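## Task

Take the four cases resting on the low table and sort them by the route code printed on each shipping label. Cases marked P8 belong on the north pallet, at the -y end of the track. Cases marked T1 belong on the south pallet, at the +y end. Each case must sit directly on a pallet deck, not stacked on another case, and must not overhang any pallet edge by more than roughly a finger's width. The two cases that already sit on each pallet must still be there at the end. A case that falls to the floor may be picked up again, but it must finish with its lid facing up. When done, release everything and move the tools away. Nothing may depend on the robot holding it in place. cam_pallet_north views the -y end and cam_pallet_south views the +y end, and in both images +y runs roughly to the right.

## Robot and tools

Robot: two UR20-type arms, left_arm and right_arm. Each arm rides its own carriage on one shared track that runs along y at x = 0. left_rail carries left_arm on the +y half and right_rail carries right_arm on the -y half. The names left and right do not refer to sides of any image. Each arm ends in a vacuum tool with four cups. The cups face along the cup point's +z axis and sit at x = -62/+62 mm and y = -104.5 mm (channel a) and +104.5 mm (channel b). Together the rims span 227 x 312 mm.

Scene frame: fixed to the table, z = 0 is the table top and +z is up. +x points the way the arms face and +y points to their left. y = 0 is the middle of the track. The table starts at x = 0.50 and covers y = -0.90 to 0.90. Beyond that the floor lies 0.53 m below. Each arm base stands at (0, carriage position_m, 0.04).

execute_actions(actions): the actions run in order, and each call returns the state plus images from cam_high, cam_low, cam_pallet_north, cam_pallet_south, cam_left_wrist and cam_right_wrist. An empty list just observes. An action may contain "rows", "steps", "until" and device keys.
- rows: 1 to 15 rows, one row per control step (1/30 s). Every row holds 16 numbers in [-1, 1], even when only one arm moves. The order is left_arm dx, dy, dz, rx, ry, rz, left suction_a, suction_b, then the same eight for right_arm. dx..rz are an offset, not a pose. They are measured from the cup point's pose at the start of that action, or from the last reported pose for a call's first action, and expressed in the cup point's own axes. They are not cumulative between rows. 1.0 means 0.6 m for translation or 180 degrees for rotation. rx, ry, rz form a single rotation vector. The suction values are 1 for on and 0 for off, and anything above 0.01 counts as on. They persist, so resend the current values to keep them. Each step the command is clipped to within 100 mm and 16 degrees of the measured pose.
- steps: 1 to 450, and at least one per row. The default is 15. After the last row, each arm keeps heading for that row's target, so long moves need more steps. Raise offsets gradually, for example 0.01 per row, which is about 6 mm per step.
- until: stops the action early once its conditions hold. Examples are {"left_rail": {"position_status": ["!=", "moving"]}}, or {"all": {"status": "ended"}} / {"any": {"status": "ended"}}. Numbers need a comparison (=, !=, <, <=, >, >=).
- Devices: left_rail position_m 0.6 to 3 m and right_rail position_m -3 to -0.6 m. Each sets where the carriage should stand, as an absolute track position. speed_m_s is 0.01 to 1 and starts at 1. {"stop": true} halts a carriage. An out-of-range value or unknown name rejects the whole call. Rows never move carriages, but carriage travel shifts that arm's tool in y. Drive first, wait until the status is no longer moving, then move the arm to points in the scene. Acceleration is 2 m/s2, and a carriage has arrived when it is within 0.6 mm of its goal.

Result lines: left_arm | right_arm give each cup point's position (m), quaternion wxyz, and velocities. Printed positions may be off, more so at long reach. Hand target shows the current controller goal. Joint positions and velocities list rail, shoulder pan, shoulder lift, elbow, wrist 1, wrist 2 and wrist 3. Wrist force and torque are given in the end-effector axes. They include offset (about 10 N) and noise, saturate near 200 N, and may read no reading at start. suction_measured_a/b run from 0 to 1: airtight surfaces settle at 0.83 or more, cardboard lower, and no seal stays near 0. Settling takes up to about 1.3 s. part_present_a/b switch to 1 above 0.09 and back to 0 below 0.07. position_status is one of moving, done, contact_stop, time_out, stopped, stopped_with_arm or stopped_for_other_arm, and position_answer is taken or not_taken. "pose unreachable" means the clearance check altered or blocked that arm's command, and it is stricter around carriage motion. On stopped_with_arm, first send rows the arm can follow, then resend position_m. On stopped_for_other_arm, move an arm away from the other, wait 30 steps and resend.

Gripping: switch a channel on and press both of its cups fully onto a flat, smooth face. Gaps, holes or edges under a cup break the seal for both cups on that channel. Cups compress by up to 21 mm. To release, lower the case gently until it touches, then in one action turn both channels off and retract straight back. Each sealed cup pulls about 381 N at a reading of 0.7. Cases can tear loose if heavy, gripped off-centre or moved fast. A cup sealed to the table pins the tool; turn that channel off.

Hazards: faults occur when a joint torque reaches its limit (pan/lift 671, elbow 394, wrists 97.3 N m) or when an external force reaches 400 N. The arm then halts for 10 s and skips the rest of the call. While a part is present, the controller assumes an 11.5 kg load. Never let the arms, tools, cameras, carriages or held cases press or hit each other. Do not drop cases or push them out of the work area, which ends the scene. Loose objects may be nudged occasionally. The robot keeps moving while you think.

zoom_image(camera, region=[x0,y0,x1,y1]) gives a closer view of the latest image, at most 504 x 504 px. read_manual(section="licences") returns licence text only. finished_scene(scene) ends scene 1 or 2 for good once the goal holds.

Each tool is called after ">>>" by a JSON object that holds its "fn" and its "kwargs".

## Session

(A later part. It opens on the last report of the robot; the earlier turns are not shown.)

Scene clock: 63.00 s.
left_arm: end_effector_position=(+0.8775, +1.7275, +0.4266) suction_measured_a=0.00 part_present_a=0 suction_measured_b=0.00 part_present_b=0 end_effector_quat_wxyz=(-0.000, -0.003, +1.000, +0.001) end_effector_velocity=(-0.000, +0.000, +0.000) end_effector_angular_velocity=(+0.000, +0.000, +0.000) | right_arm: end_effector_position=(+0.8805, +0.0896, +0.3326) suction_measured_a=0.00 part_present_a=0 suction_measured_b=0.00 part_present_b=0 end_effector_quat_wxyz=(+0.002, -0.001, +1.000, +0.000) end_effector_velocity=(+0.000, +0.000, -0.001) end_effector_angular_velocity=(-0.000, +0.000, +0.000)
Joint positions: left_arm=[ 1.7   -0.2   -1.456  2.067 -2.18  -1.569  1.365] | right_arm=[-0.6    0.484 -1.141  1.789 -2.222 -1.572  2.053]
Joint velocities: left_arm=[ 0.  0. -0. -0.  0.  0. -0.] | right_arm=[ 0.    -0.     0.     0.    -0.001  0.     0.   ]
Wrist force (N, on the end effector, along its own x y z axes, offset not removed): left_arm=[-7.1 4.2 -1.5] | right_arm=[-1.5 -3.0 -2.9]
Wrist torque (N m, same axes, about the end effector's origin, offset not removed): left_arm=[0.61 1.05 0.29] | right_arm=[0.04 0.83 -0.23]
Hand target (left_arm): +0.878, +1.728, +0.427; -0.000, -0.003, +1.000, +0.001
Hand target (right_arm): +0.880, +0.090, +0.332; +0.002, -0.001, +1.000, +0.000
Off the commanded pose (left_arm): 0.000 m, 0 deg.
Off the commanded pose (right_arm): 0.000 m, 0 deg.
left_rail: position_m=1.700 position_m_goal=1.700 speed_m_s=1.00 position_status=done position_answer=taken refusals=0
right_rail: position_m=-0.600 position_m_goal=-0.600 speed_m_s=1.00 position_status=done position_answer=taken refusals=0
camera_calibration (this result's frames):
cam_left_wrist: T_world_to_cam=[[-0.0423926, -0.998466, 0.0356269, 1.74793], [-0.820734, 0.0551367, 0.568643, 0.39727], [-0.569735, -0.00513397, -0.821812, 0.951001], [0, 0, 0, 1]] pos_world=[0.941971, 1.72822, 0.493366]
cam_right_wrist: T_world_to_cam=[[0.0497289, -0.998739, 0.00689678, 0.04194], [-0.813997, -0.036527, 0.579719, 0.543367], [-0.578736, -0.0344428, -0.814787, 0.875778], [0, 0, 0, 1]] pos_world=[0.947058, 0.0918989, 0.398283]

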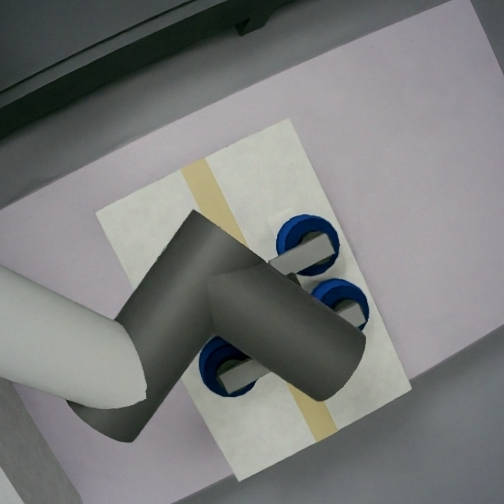

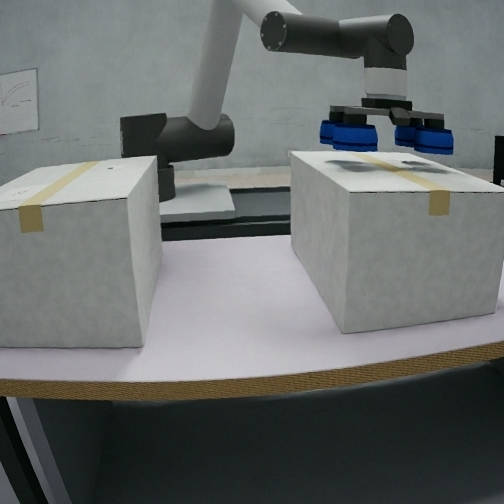

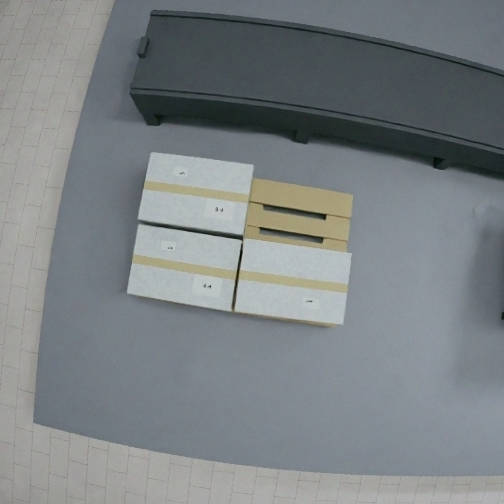

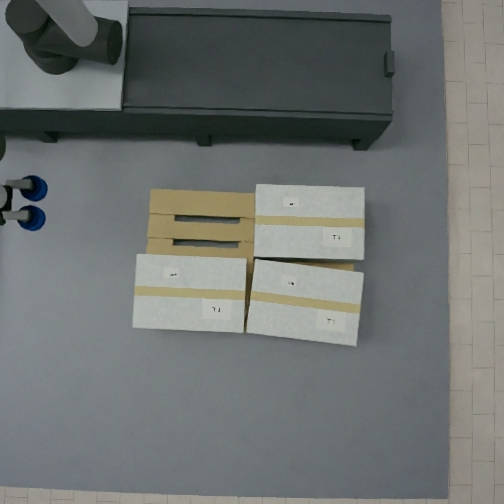

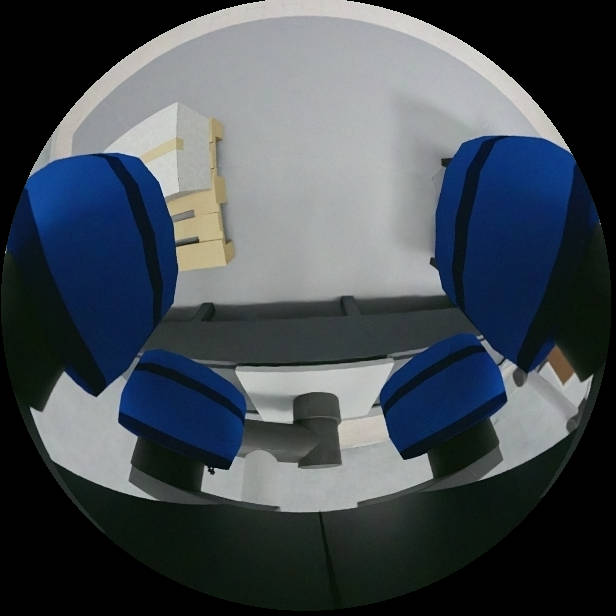

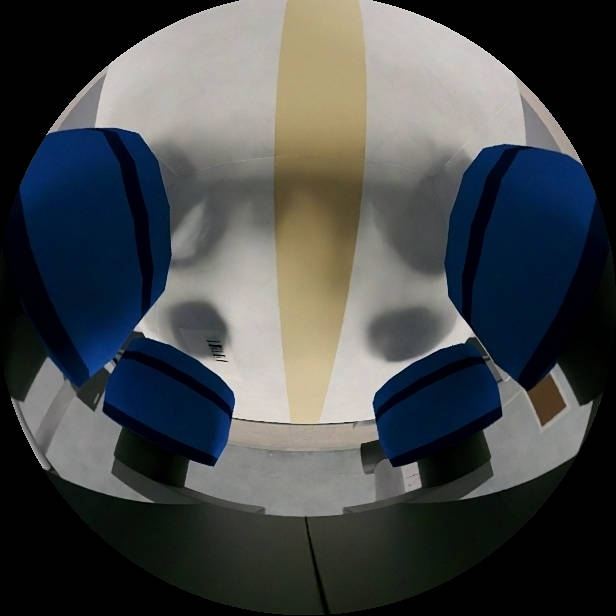

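>>> {"fn": "execute_actions", "kwargs": {"actions": [{"left_rail":{"position_m":3.0},"rows":[[-0.635,0,0,0,0,0.5,0,0,0,-0.01,0.078,0,0,0,1,1]],"steps":200,"until":{"all":{"status":"ended"}}},{"steps":20},{"rows":[[0,0,0.8,0,0,0,1,1,0,0,0,0,0,0,1,1]],"steps":60},{"rows":[[0,0,0.1,0,0,0,1,1,0,0,0,0,0,0,1,1]],"steps":50}]}}

Scene clock: 75.90 s.
left_arm: end_effector_position=(+1.2583, +3.0304, -0.1142) suction_measured_a=0.00 part_present_a=0 suction_measured_b=0.00 part_present_b=0 end_effector_quat_wxyz=(-0.001, +0.705, +0.709, +0.000) end_effector_velocity=(-0.000, +0.000, -0.000) end_effector_angular_velocity=(+0.000, +0.000, +0.000) | right_arm: end_effector_position=(+0.8806, +0.0837, +0.2857) suction_measured_a=0.90 part_present_a=1 suction_measured_b=0.90 part_present_b=1 end_effector_quat_wxyz=(+0.002, -0.001, +1.000, +0.000) end_effector_velocity=(-0.000, +0.000, +0.000) end_effector_angular_velocity=(+0.000, -0.000, +0.000)
Joint positions: left_arm=[ 3.    -0.137 -0.638  1.642 -2.574 -1.569  2.999] | right_arm=[-0.6    0.479 -1.11   1.819 -2.284 -1.572  2.048]
Joint velocities: left_arm=[ 0.  0.  0. -0. -0. -0. -0.] | right_arm=[ 0. -0. -0.  0.  0.  0. -0.]
Wrist force (N, on the end effector, along its own x y z axes, offset not removed): left_arm=[-8.3 2.5 -1.6] | right_arm=[-2.8 1.0 30.8]
Wrist torque (N m, same axes, about the end effector's origin, offset not removed): left_arm=[0.38 1.20 0.27] | right_arm=[1.01 -4.67 -0.02]
Hand target (left_arm): +1.258, +3.030, -0.114; -0.001, +0.705, +0.709, +0.000
Hand target (right_arm): +0.881, +0.084, +0.286; +0.002, -0.001, +1.000, +0.000
Off the commanded pose (left_arm): 0.000 m, 0 deg.
Off the commanded pose (right_arm): 0.000 m, 0 deg.
left_rail: position_m=3.000 position_m_goal=3.000 speed_m_s=1.00 position_status=done position_answer=taken refusals=0
right_rail: position_m=-0.600 position_m_goal=-0.600 speed_m_s=1.00 position_status=done position_answer=taken refusals=0
camera_calibration (this result's frames):
cam_left_wrist: T_world_to_cam=[[-0.998356, 0.0423726, 0.0385874, 1.13331], [0.056814, 0.820137, 0.569339, -2.47697], [-0.00752258, 0.570596, -0.821197, -1.72184], [0, 0, 0, 1]] pos_world=[1.25922, 2.9659, -0.0474629]
cam_right_wrist: T_world_to_cam=[[0.0497029, -0.99874, 0.00692121, 0.036334], [-0.813991, -0.0364913, 0.579729, 0.570371], [-0.578746, -0.034448, -0.81478, 0.837459], [0, 0, 0, 1]] pos_world=[0.947147, 0.0859506, 0.351432]

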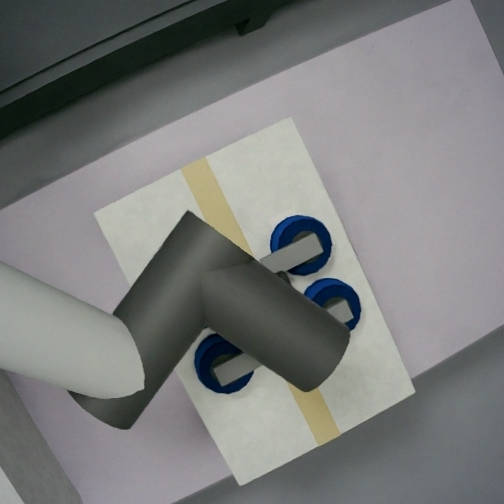

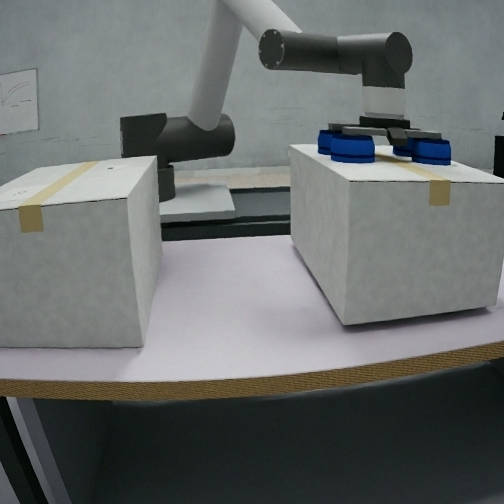

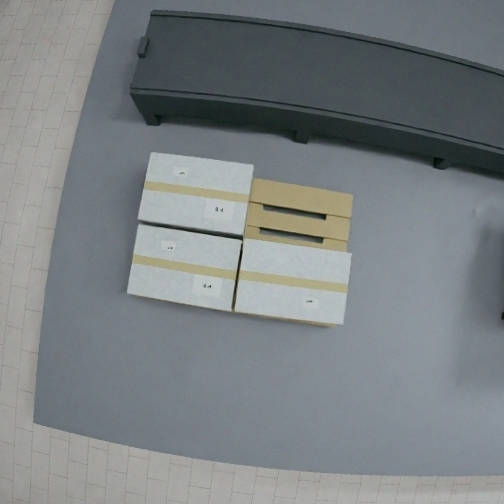

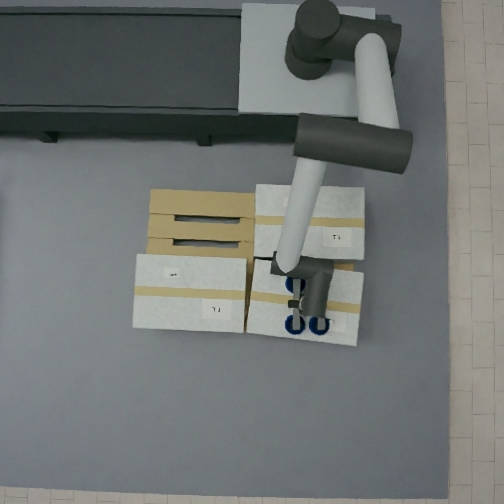

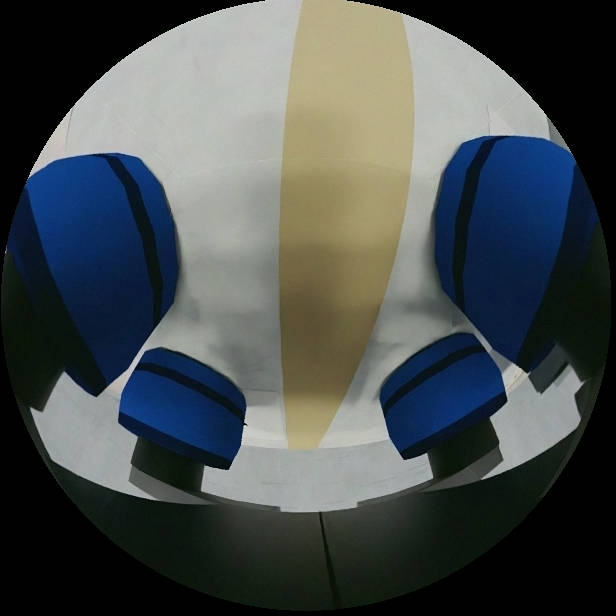

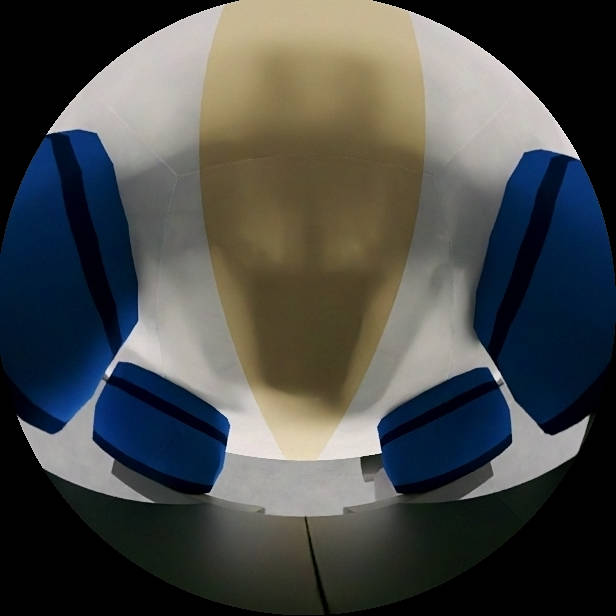

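>>> {"fn": "execute_actions", "kwargs": {"actions": [{"rows":[[0,-0.03,0,0,0,0,1,1,0,0,-0.04,0,0,0,1,1],[0,-0.03,0,0,0,0,1,1,0,0,-0.667,0,0,0,1,1]],"steps":50},{"right_rail":{"position_m":-3.0},"rows":[[0,0,0.022,0,0,0,1,1,0,0,0,0,0,0.5,1,1]],"steps":200,"until":{"all":{"status":"ended"}}},{"rows":[[0,0,0,0,0,0,1,1,-0.115,-0.125,0.71,0,0,0,1,1]],"steps":65}]}}

Scene clock: 90.53 s.
left_arm: end_effector_position=(+1.2403, +3.0302, -0.1274) suction_measured_a=0.93 part_present_a=1 suction_measured_b=0.93 part_present_b=1 end_effector_quat_wxyz=(-0.001, +0.705, +0.709, +0.000) end_effector_velocity=(-0.000, +0.000, -0.000) end_effector_angular_velocity=(+0.000, +0.000, +0.000) | right_arm: end_effector_position=(+0.8058, -2.3854, +0.2597) suction_measured_a=0.90 part_present_a=1 suction_measured_b=0.90 part_present_b=1 end_effector_quat_wxyz=(+0.001, +0.706, +0.708, +0.002) end_effector_velocity=(-0.000, -0.000, -0.000) end_effector_angular_velocity=(-0.000, +0.000, -0.000)
Joint positions: left_arm=[ 3.    -0.139 -0.636  1.671 -2.605 -1.569  2.997] | right_arm=[-3.     0.452 -1.18   1.986 -2.381 -1.572  3.592]
Joint velocities: left_arm=[ 0.  0.  0.  0.  0.  0. -0.] | right_arm=[ 0. -0.  0.  0. -0. -0.  0.]
Wrist force (N, on the end effector, along its own x y z axes, offset not removed): left_arm=[-8.0 3.4 35.8] | right_arm=[-3.7 -9.5 28.3]
Wrist torque (N m, same axes, about the end effector's origin, offset not removed): left_arm=[2.64 9.54 0.26] | right_arm=[-0.18 -4.65 -0.12]
Hand target (left_arm): +1.240, +3.030, -0.127; -0.001, +0.705, +0.709, +0.000
Hand target (right_arm): +0.806, -2.385, +0.260; +0.001, +0.706, +0.708, +0.002
Off the commanded pose (left_arm): 0.000 m, 0 deg.
Off the commanded pose (right_arm): 0.001 m, 0 deg.
left_rail: position_m=3.000 position_m_goal=3.000 speed_m_s=1.00 position_status=done position_answer=taken refusals=0
right_rail: position_m=-3.000 position_m_goal=-3.000 speed_m_s=1.00 position_status=done position_answer=taken refusals=0
camera_calibration (this result's frames):
cam_left_wrist: T_world_to_cam=[[-0.998357, 0.0423709, 0.0385842, 1.11587], [0.0568109, 0.820136, 0.569341, -2.46827], [-0.00752083, 0.570597, -0.821196, -1.73272], [0, 0, 0, 1]] pos_world=[1.24123, 2.96572, -0.0606762]
cam_right_wrist: T_world_to_cam=[[-0.99876, -0.0496592, 0.00358451, 0.683906], [-0.0382528, 0.811445, 0.583175, 1.83118], [-0.0318686, 0.582315, -0.812339, 1.71787], [0, 0, 0, 1]] pos_world=[0.807851, -2.45228, 0.325142]

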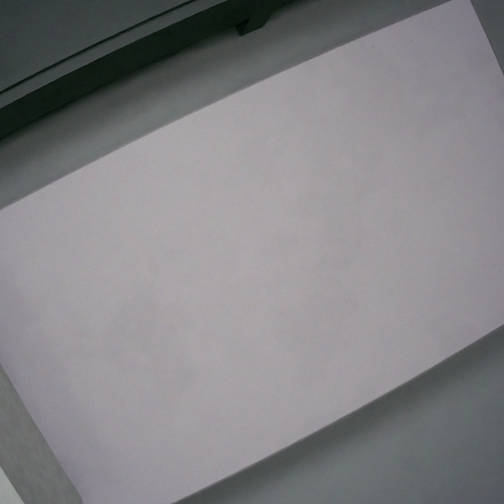

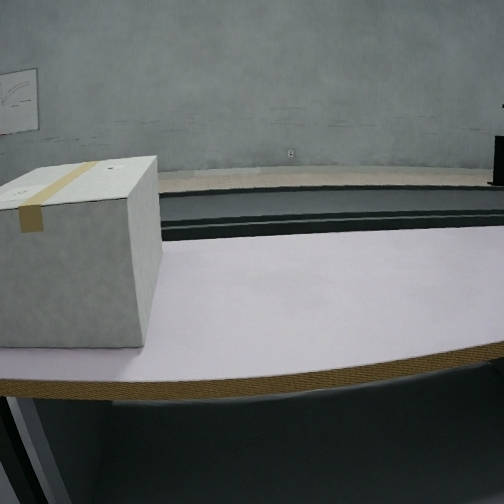

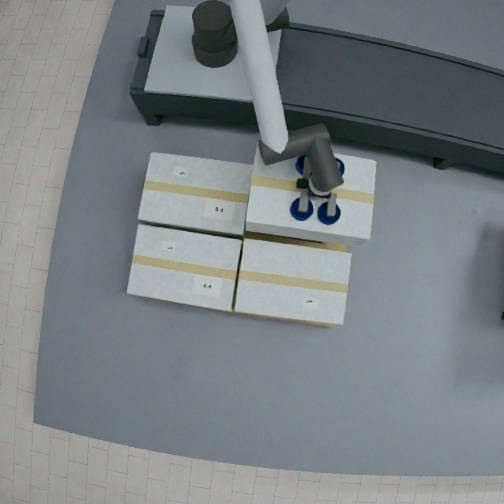

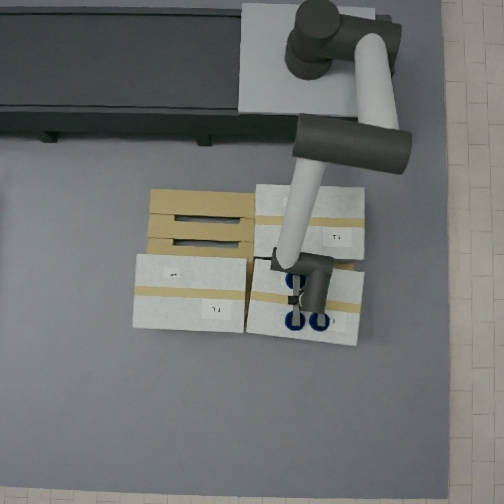

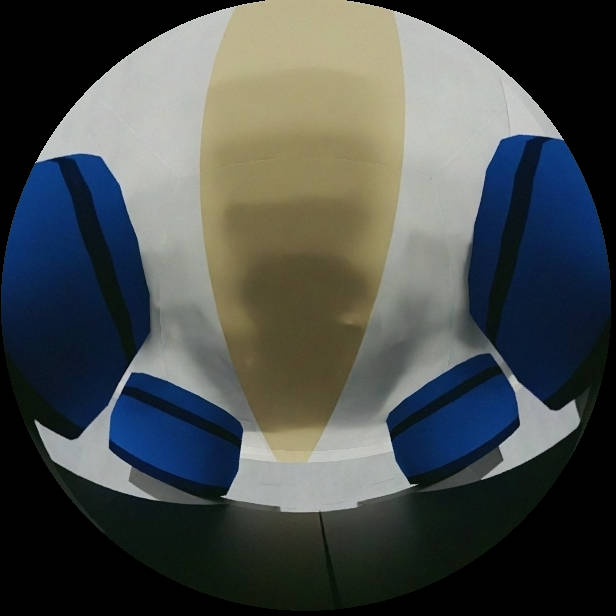

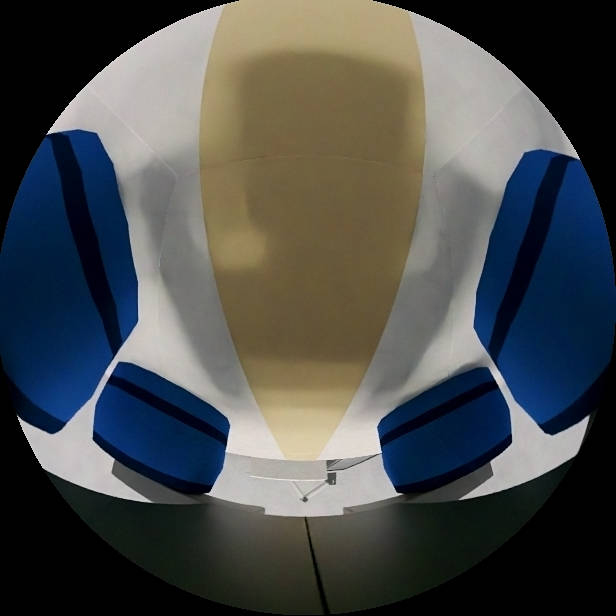

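>>> {"fn": "execute_actions", "kwargs": {"actions": [{"rows":[[0,0,-0.01,0,0,-0.01,1,1,0,0,0.1,0,0,0,1,1],[0,0,-0.01,0,0,-0.03,1,1,0,0,0.608,0,0,0,1,1]],"steps":65}]}}

Scene clock: 96.37 s.
left_arm: end_effector_position=(+1.2403, +3.0302, -0.1214) suction_measured_a=0.93 part_present_a=1 suction_measured_b=0.93 part_present_b=1 end_effector_quat_wxyz=(-0.001, +0.671, +0.742, +0.000) end_effector_velocity=(+0.000, -0.000, +0.000) end_effector_angular_velocity=(-0.000, -0.000, -0.000) | right_arm: end_effector_position=(+0.8062, -2.3850, -0.1055) suction_measured_a=0.90 part_present_a=1 suction_measured_b=0.90 part_present_b=1 end_effector_quat_wxyz=(+0.001, +0.706, +0.708, +0.002) end_effector_velocity=(-0.000, -0.000, -0.000) end_effector_angular_velocity=(-0.000, +0.000, -0.000)
Joint positions: left_arm=[ 3.    -0.139 -0.642  1.672 -2.6   -1.569  2.903] | right_arm=[-3.     0.452 -0.773  2.042 -2.844 -1.572  3.592]
Joint velocities: left_arm=[ 0. -0. -0.  0. -0. -0.  0.] | right_arm=[ 0. -0.  0. -0. -0.  0.  0.]
Wrist force (N, on the end effector, along its own x y z axes, offset not removed): left_arm=[-8.7 2.1 40.4] | right_arm=[-5.3 1.4 29.5]
Wrist torque (N m, same axes, about the end effector's origin, offset not removed): left_arm=[2.53 9.65 0.22] | right_arm=[1.36 -4.38 -0.14]
Hand target (left_arm): +1.240, +3.030, -0.121; -0.001, +0.671, +0.742, +0.000
Hand target (right_arm): +0.806, -2.385, -0.105; +0.001, +0.706, +0.708, +0.002
Off the commanded pose (left_arm): 0.000 m, 0 deg.
Off the commanded pose (right_arm): 0.001 m, 0 deg.
left_rail: position_m=3.000 position_m_goal=3.000 speed_m_s=1.00 position_status=done position_answer=taken refusals=0
right_rail: position_m=-3.000 position_m_goal=-3.000 speed_m_s=1.00 position_status=done position_answer=taken refusals=0
camera_calibration (this result's frames):
cam_left_wrist: T_world_to_cam=[[-0.99792, -0.0517739, 0.0384071, 1.40036], [-0.0207208, 0.821789, 0.569415, -2.38052], [-0.0610434, 0.567435, -0.821152, -1.65182], [0, 0, 0, 1]] pos_world=[1.24728, 2.96609, -0.054676]
cam_right_wrist: T_world_to_cam=[[-0.99876, -0.0496591, 0.00358119, 0.685699], [-0.0382545, 0.811444, 0.583177, 2.04385], [-0.031866, 0.582317, -0.812337, 1.42101], [0, 0, 0, 1]] pos_world=[0.808317, -2.4519, -0.0400408]

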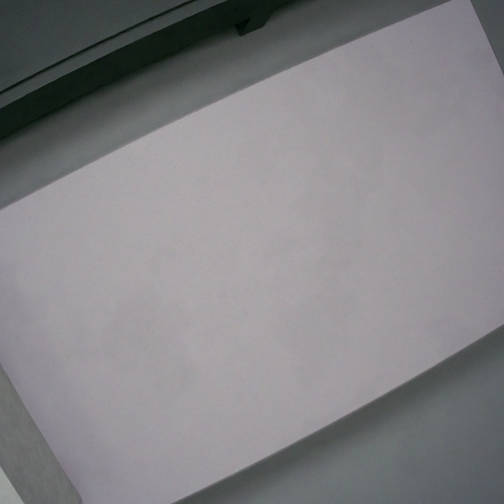

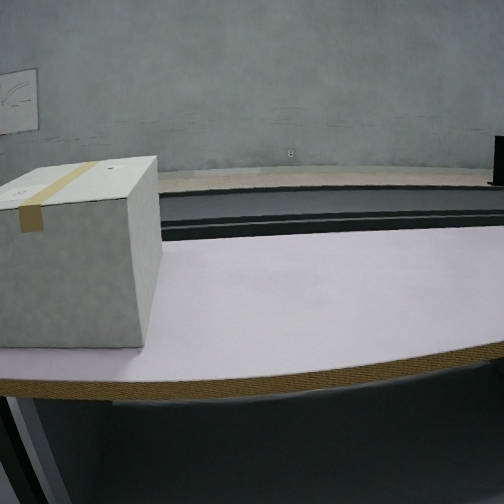

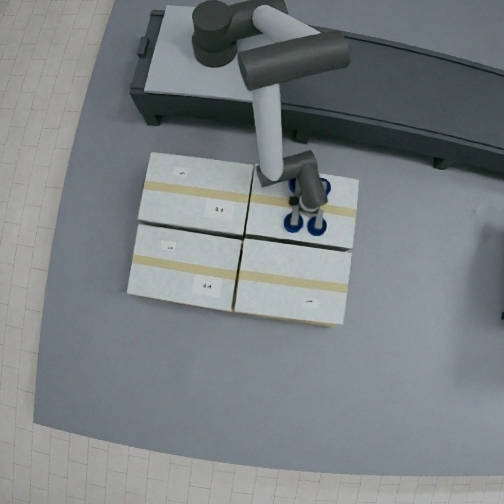

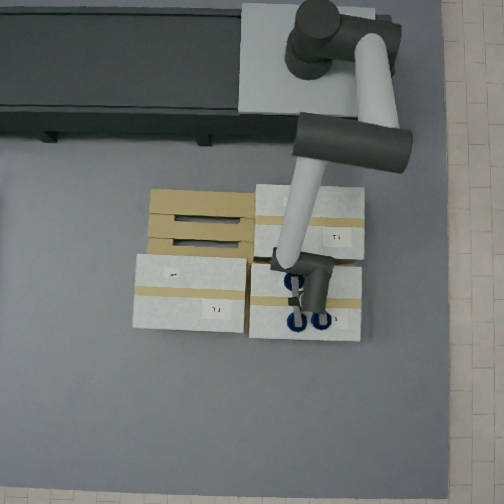

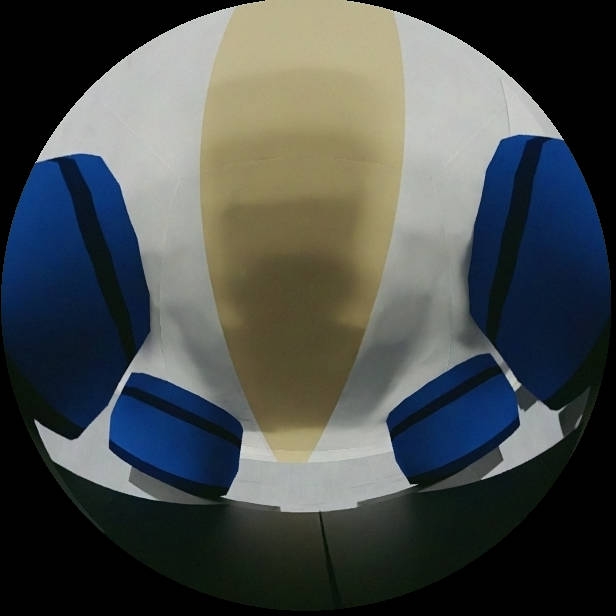

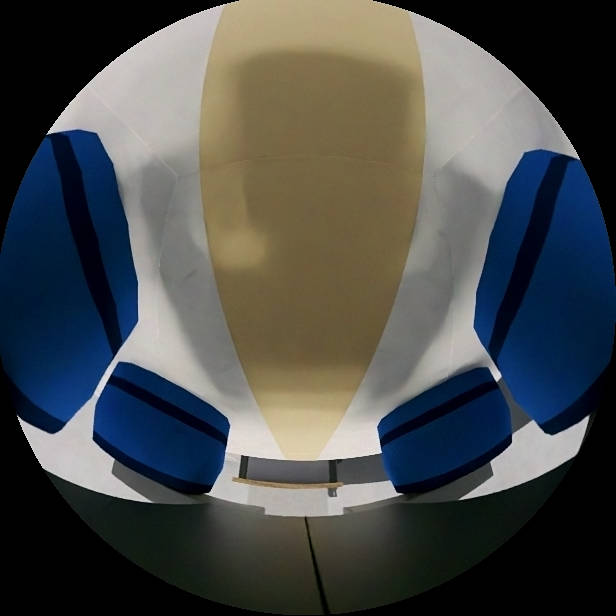

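>>> {"fn": "execute_actions", "kwargs": {"actions": [{"rows":[[0,-0.017,0.01,0,0,0,1,1,0,0,0,0,0,0,1,1]],"steps":15},{"rows":[[0,0,-0.9,0,0,0,0,0,0,0,-0.9,0,0,0,0,0]],"steps":55},{"left_rail":{"position_m":0.6},"rows":[[0,0,0,0,0,-0.47,0,0,0,0,0,0,0,0,0,0]],"steps":200,"until":{"all":{"status":"ended"}}},{"rows":[[0.583,-1,0,0,0,0,0,0,0,0,0,0,0,0,0,0]],"steps":65},{"rows":[[0,-1,0,0,0,0,0,0,0,0,0,0,0,0,0,0]],"steps":60},{"rows":[[0,-0.18,0.13,0,0,0,1,1,0,0,0,0,0,0,0,0]],"steps":35}]}}

Scene clock: 112.37 s.
left_arm: end_effector_position=(+0.8882, -0.6814, +0.3338) suction_measured_a=0.00 part_present_a=0 suction_measured_b=0.00 part_present_b=0 end_effector_quat_wxyz=(+0.000, -0.003, +1.000, +0.001) end_effector_velocity=(+0.000, -0.000, -0.000) end_effector_angular_velocity=(+0.000, +0.000, -0.000) | right_arm: end_effector_position=(+0.8055, -2.3856, +0.4350) suction_measured_a=0.00 part_present_a=0 suction_measured_b=0.00 part_present_b=0 end_effector_quat_wxyz=(+0.001, +0.706, +0.708, +0.002) end_effector_velocity=(-0.000, -0.000, +0.000) end_effector_angular_velocity=(+0.000, -0.000, +0.000)
Joint positions: left_arm=[ 0.6   -1.094 -0.659  0.91  -1.821 -1.569  0.471] | right_arm=[-3.     0.452 -1.318  1.879 -2.136 -1.572  3.592]
Joint velocities: left_arm=[ 0. -0.  0. -0.  0.  0. -0.] | right_arm=[ 0. -0. -0.  0.  0.  0. -0.]
Wrist force (N, on the end effector, along its own x y z axes, offset not removed): left_arm=[-12.2 -0.3 2.1] | right_arm=[2.2 -1.0 -4.2]
Wrist torque (N m, same axes, about the end effector's origin, offset not removed): left_arm=[-0.02 1.80 0.24] | right_arm=[0.21 0.32 -0.24]
Hand target (left_arm): +0.888, -0.682, +0.334; +0.000, -0.003, +1.000, +0.001
Hand target (right_arm): +0.805, -2.386, +0.435; +0.001, +0.706, +0.708, +0.002
Off the commanded pose (left_arm): 0.000 m, 0 deg.
Off the commanded pose (right_arm): 0.000 m, 0 deg.
left_rail: position_m=0.600 position_m_goal=0.600 speed_m_s=1.00 position_status=done position_answer=taken refusals=0
right_rail: position_m=-3.000 position_m_goal=-3.000 speed_m_s=1.00 position_status=done position_answer=taken refusals=0
camera_calibration (this result's frames):
cam_left_wrist: T_world_to_cam=[[-0.0425733, -0.998481, 0.0349869, -0.653134], [-0.821666, 0.0549132, 0.567318, 0.592785], [-0.568377, -0.00459495, -0.822755, 0.867921], [0, 0, 0, 1]] pos_world=[0.952572, -0.680705, 0.400641]
cam_right_wrist: T_world_to_cam=[[-0.99876, -0.0496598, 0.00361361, 0.682957], [-0.0382367, 0.811453, 0.583165, 1.72913], [-0.0318921, 0.582304, -0.812346, 1.86037], [0, 0, 0, 1]] pos_world=[0.807557, -2.45249, 0.500421]

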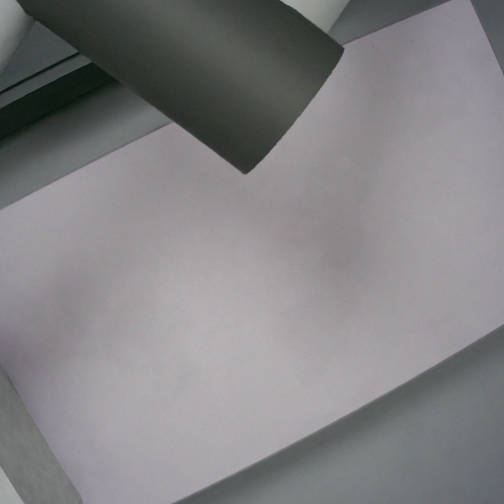

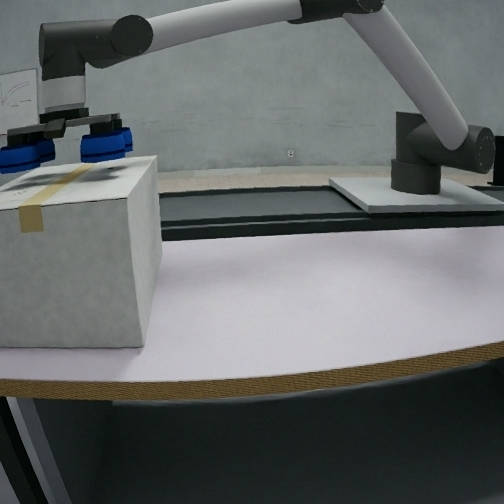

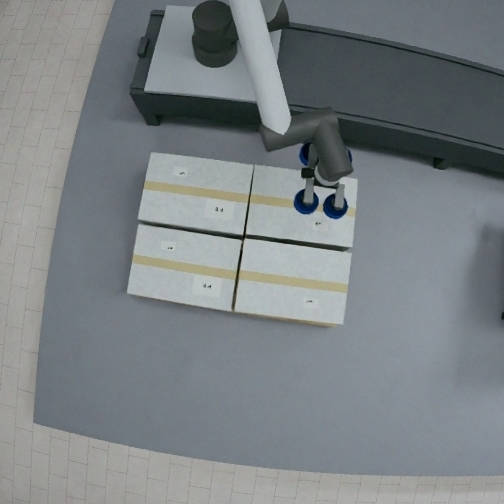

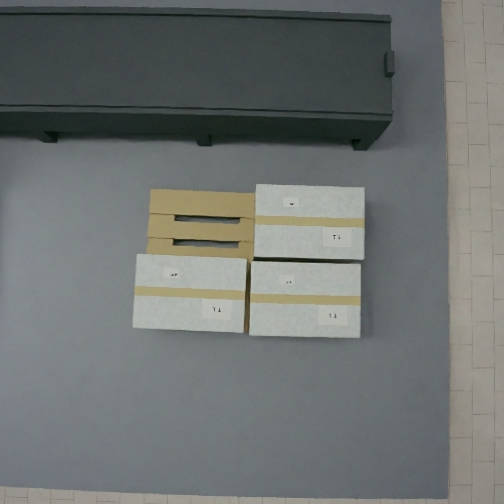

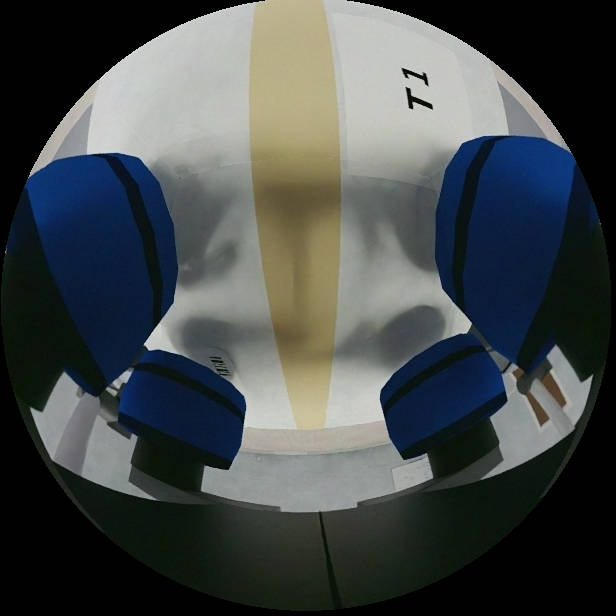

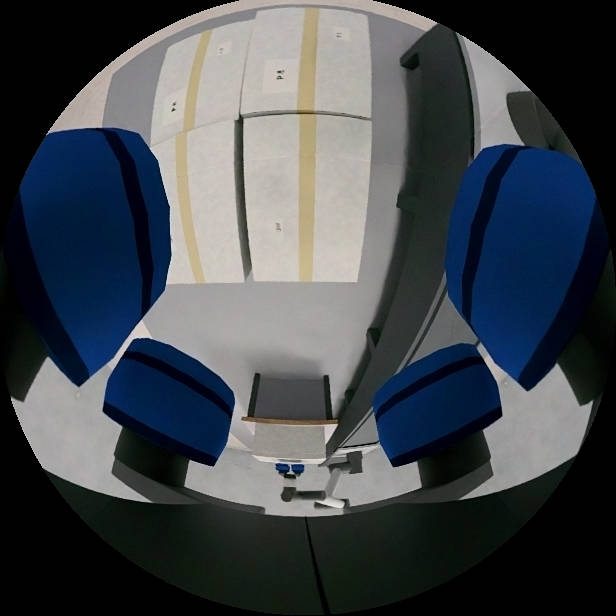

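>>> {"fn": "execute_actions", "kwargs": {"actions": [{"rows":[[0,0,0.078,0,0,0,1,1,0,0,0,0,0,0,0,0]],"steps":55}]}}

Scene clock: 116.90 s.
left_arm: end_effector_position=(+0.8882, -0.6815, +0.2870) suction_measured_a=0.93 part_present_a=1 suction_measured_b=0.93 part_present_b=1 end_effector_quat_wxyz=(+0.000, -0.003, +1.000, +0.001) end_effector_velocity=(+0.000, +0.000, -0.000) end_effector_angular_velocity=(+0.000, -0.000, +0.000) | right_arm: end_effector_position=(+0.8055, -2.3856, +0.4350) suction_measured_a=0.00 part_present_a=0 suction_measured_b=0.00 part_present_b=0 end_effector_quat_wxyz=(+0.001, +0.706, +0.708, +0.002) end_effector_velocity=(-0.000, -0.000, +0.000) end_effector_angular_velocity=(+0.000, -0.000, +0.000)
Joint positions: left_arm=[ 0.6   -1.094 -0.64   0.94  -1.869 -1.569  0.471] | right_arm=[-3.     0.452 -1.318  1.879 -2.136 -1.572  3.592]
Joint velocities: left_arm=[ 0.  0.  0. -0. -0.  0. -0.] | right_arm=[ 0.  0. -0.  0. -0.  0. -0.]
Wrist force (N, on the end effector, along its own x y z axes, offset not removed): left_arm=[-10.3 0.7 10.9] | right_arm=[-2.2 -4.1 1.9]
Wrist torque (N m, same axes, about the end effector's origin, offset not removed): left_arm=[0.81 -3.59 0.33] | right_arm=[-0.28 0.96 -0.17]
Hand target (left_arm): +0.888, -0.682, +0.287; +0.000, -0.003, +1.000, +0.001
Hand target (right_arm): +0.805, -2.386, +0.435; +0.001, +0.706, +0.708, +0.002
Off the commanded pose (left_arm): 0.000 m, 0 deg.
Off the commanded pose (right_arm): 0.000 m, 0 deg.
left_rail: position_m=0.600 position_m_goal=0.600 speed_m_s=1.00 position_status=done position_answer=taken refusals=0
right_rail: position_m=-3.000 position_m_goal=-3.000 speed_m_s=1.00 position_status=done position_answer=taken refusals=0
camera_calibration (this result's frames):
cam_left_wrist: T_world_to_cam=[[-0.0425926, -0.99848, 0.0349861, -0.651543], [-0.821666, 0.0549285, 0.567316, 0.619357], [-0.568375, -0.00458341, -0.822757, 0.829408], [0, 0, 0, 1]] pos_world=[0.952569, -0.680772, 0.353825]
cam_right_wrist: T_world_to_cam=[[-0.99876, -0.04966, 0.0036136, 0.682956], [-0.0382369, 0.811453, 0.583165, 1.72914], [-0.0318922, 0.582304, -0.812346, 1.86037], [0, 0, 0, 1]] pos_world=[0.807557, -2.45249, 0.500421]

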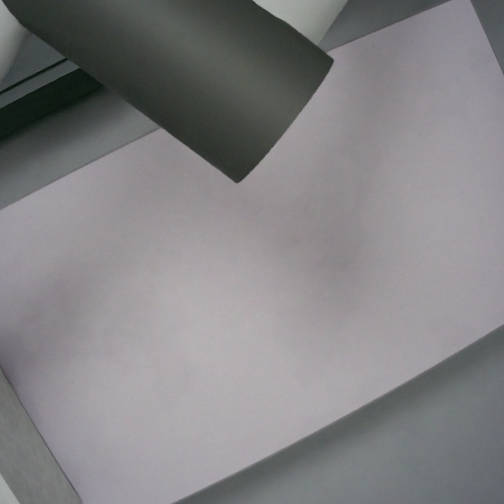

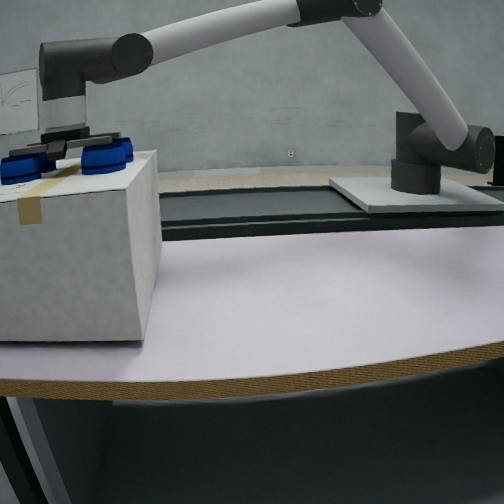

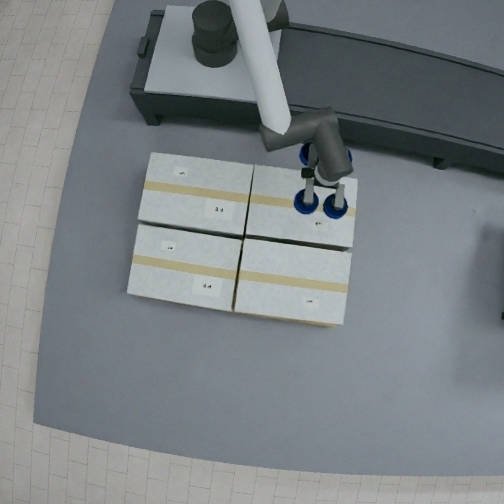

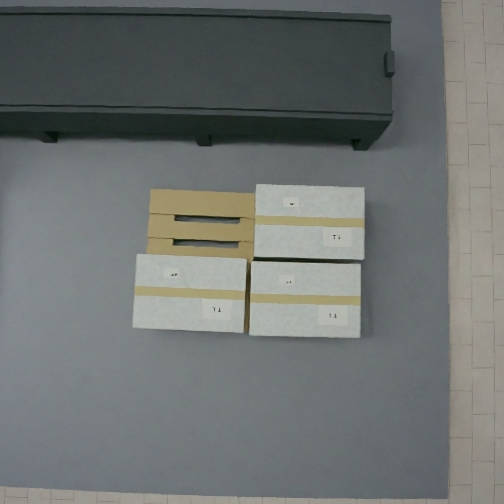

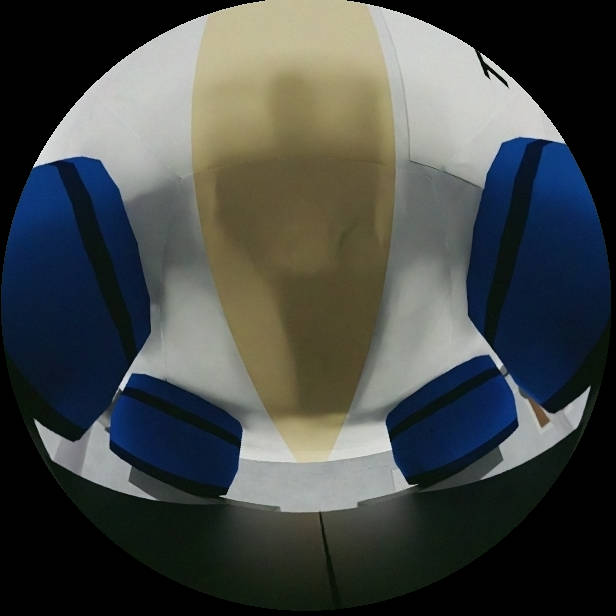

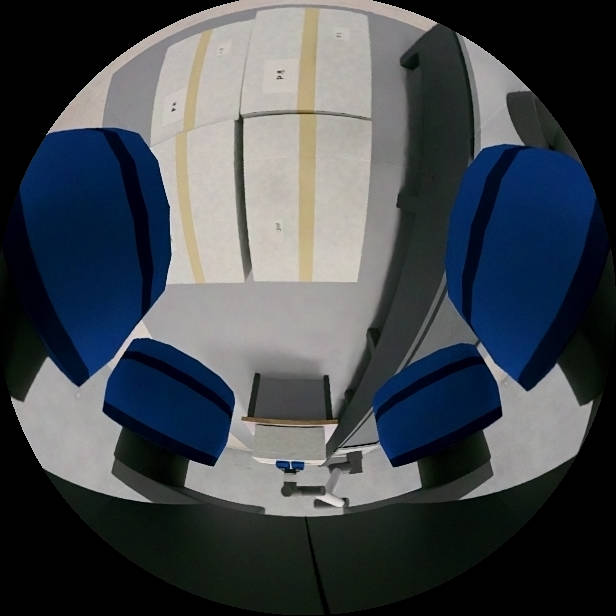

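>>> {"fn": "execute_actions", "kwargs": {"actions": [{"rows":[[0,0,-0.04,0,0,0,1,1,0,0,0,0,0,0,0,0],[0,0,-0.1,0,0,0,1,1,0,0,0,0,0,0,0,0]],"steps":25},{"left_rail":{"position_m":3.0},"rows":[[0,1,0,0,0,0.5,1,1,0,0,0,0,0,0,0,0]],"steps":200,"until":{"all":{"status":"ended"}}},{"rows":[[0.22,-0.097,0.145,0,0,0,1,1,0,0,0,0,0,0,0,0]],"steps":40}]}}

Scene clock: 128.67 s.
left_arm: end_effector_position=(+0.8260, +2.4501, +0.2609) suction_measured_a=0.93 part_present_a=1 suction_measured_b=0.93 part_present_b=1 end_effector_quat_wxyz=(-0.001, +0.705, +0.709, +0.001) end_effector_velocity=(-0.000, +0.000, -0.000) end_effector_angular_velocity=(+0.000, +0.000, +0.000) | right_arm: end_effector_position=(+0.8055, -2.3856, +0.4350) suction_measured_a=0.00 part_present_a=0 suction_measured_b=0.00 part_present_b=0 end_effector_quat_wxyz=(+0.001, +0.706, +0.708, +0.002) end_effector_velocity=(-0.000, -0.000, +0.000) end_effector_angular_velocity=(+0.000, -0.000, +0.000)
Joint positions: left_arm=[ 3.    -0.792 -1.199  2.014 -2.384 -1.569  2.344] | right_arm=[-3.     0.452 -1.318  1.879 -2.136 -1.572  3.592]
Joint velocities: left_arm=[ 0.  0. -0.  0. -0.  0.  0.] | right_arm=[ 0. -0. -0.  0. -0.  0. -0.]
Wrist force (N, on the end effector, along its own x y z axes, offset not removed): left_arm=[-7.8 -0.4 11.1] | right_arm=[-1.9 -4.2 3.9]
Wrist torque (N m, same axes, about the end effector's origin, offset not removed): left_arm=[0.59 -3.77 0.28] | right_arm=[-0.04 0.81 -0.26]
Hand target (left_arm): +0.826, +2.450, +0.261; -0.001, +0.705, +0.709, +0.001
Hand target (right_arm): +0.805, -2.386, +0.435; +0.001, +0.706, +0.708, +0.002
Off the commanded pose (left_arm): 0.000 m, 0 deg.
Off the commanded pose (right_arm): 0.000 m, 0 deg.
left_rail: position_m=3.000 position_m_goal=3.000 speed_m_s=1.00 position_status=done position_answer=taken refusals=0
right_rail: position_m=-3.000 position_m_goal=-3.000 speed_m_s=1.00 position_status=done position_answer=taken refusals=0
camera_calibration (this result's frames):
cam_left_wrist: T_world_to_cam=[[-0.998401, 0.0422532, 0.0375629, 0.712498], [0.0561365, 0.819731, 0.56999, -2.18859], [-0.00670756, 0.571187, -0.820792, -1.0882], [0, 0, 0, 1]] pos_world=[0.826919, 2.38552, 0.327528]
cam_right_wrist: T_world_to_cam=[[-0.99876, -0.04966, 0.00361351, 0.682956], [-0.038237, 0.811453, 0.583165, 1.72914], [-0.0318922, 0.582304, -0.812346, 1.86037], [0, 0, 0, 1]] pos_world=[0.807557, -2.45249, 0.500421]

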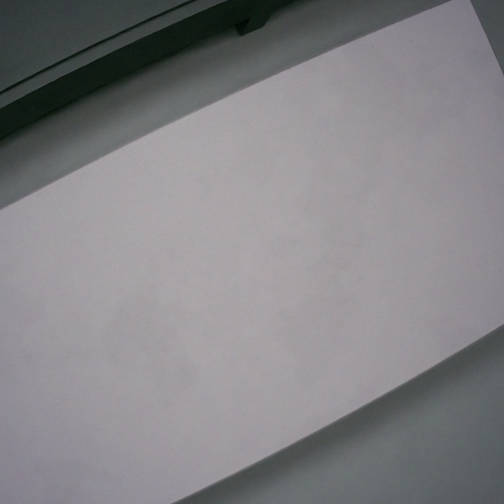

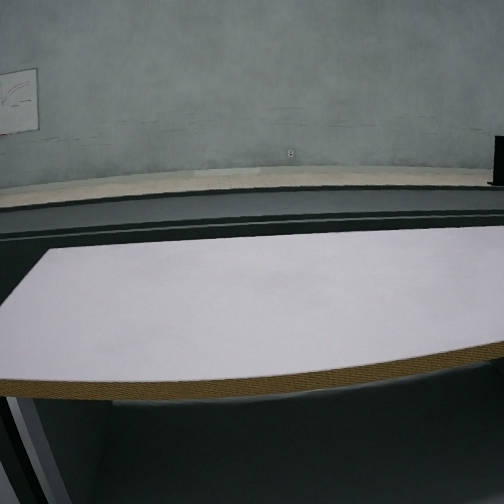

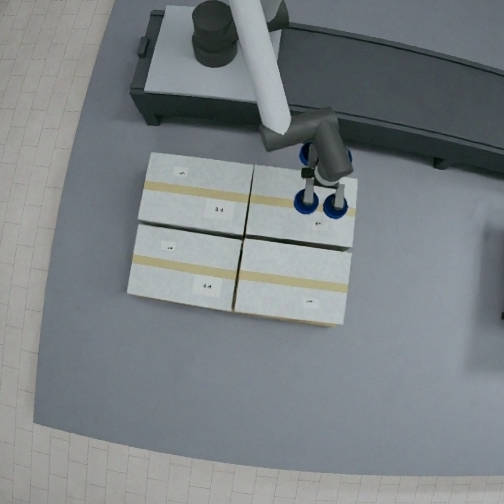

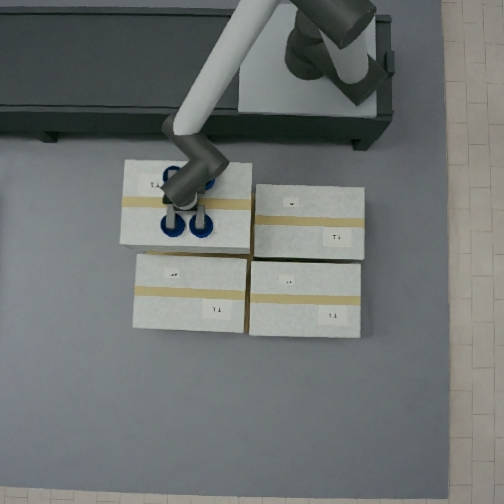

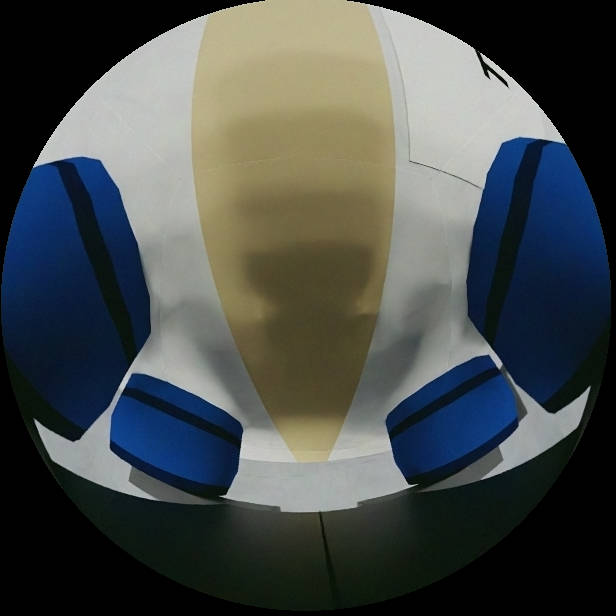

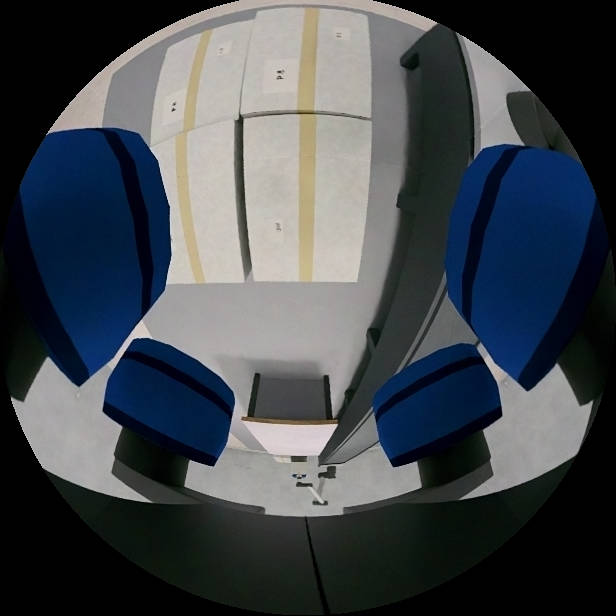

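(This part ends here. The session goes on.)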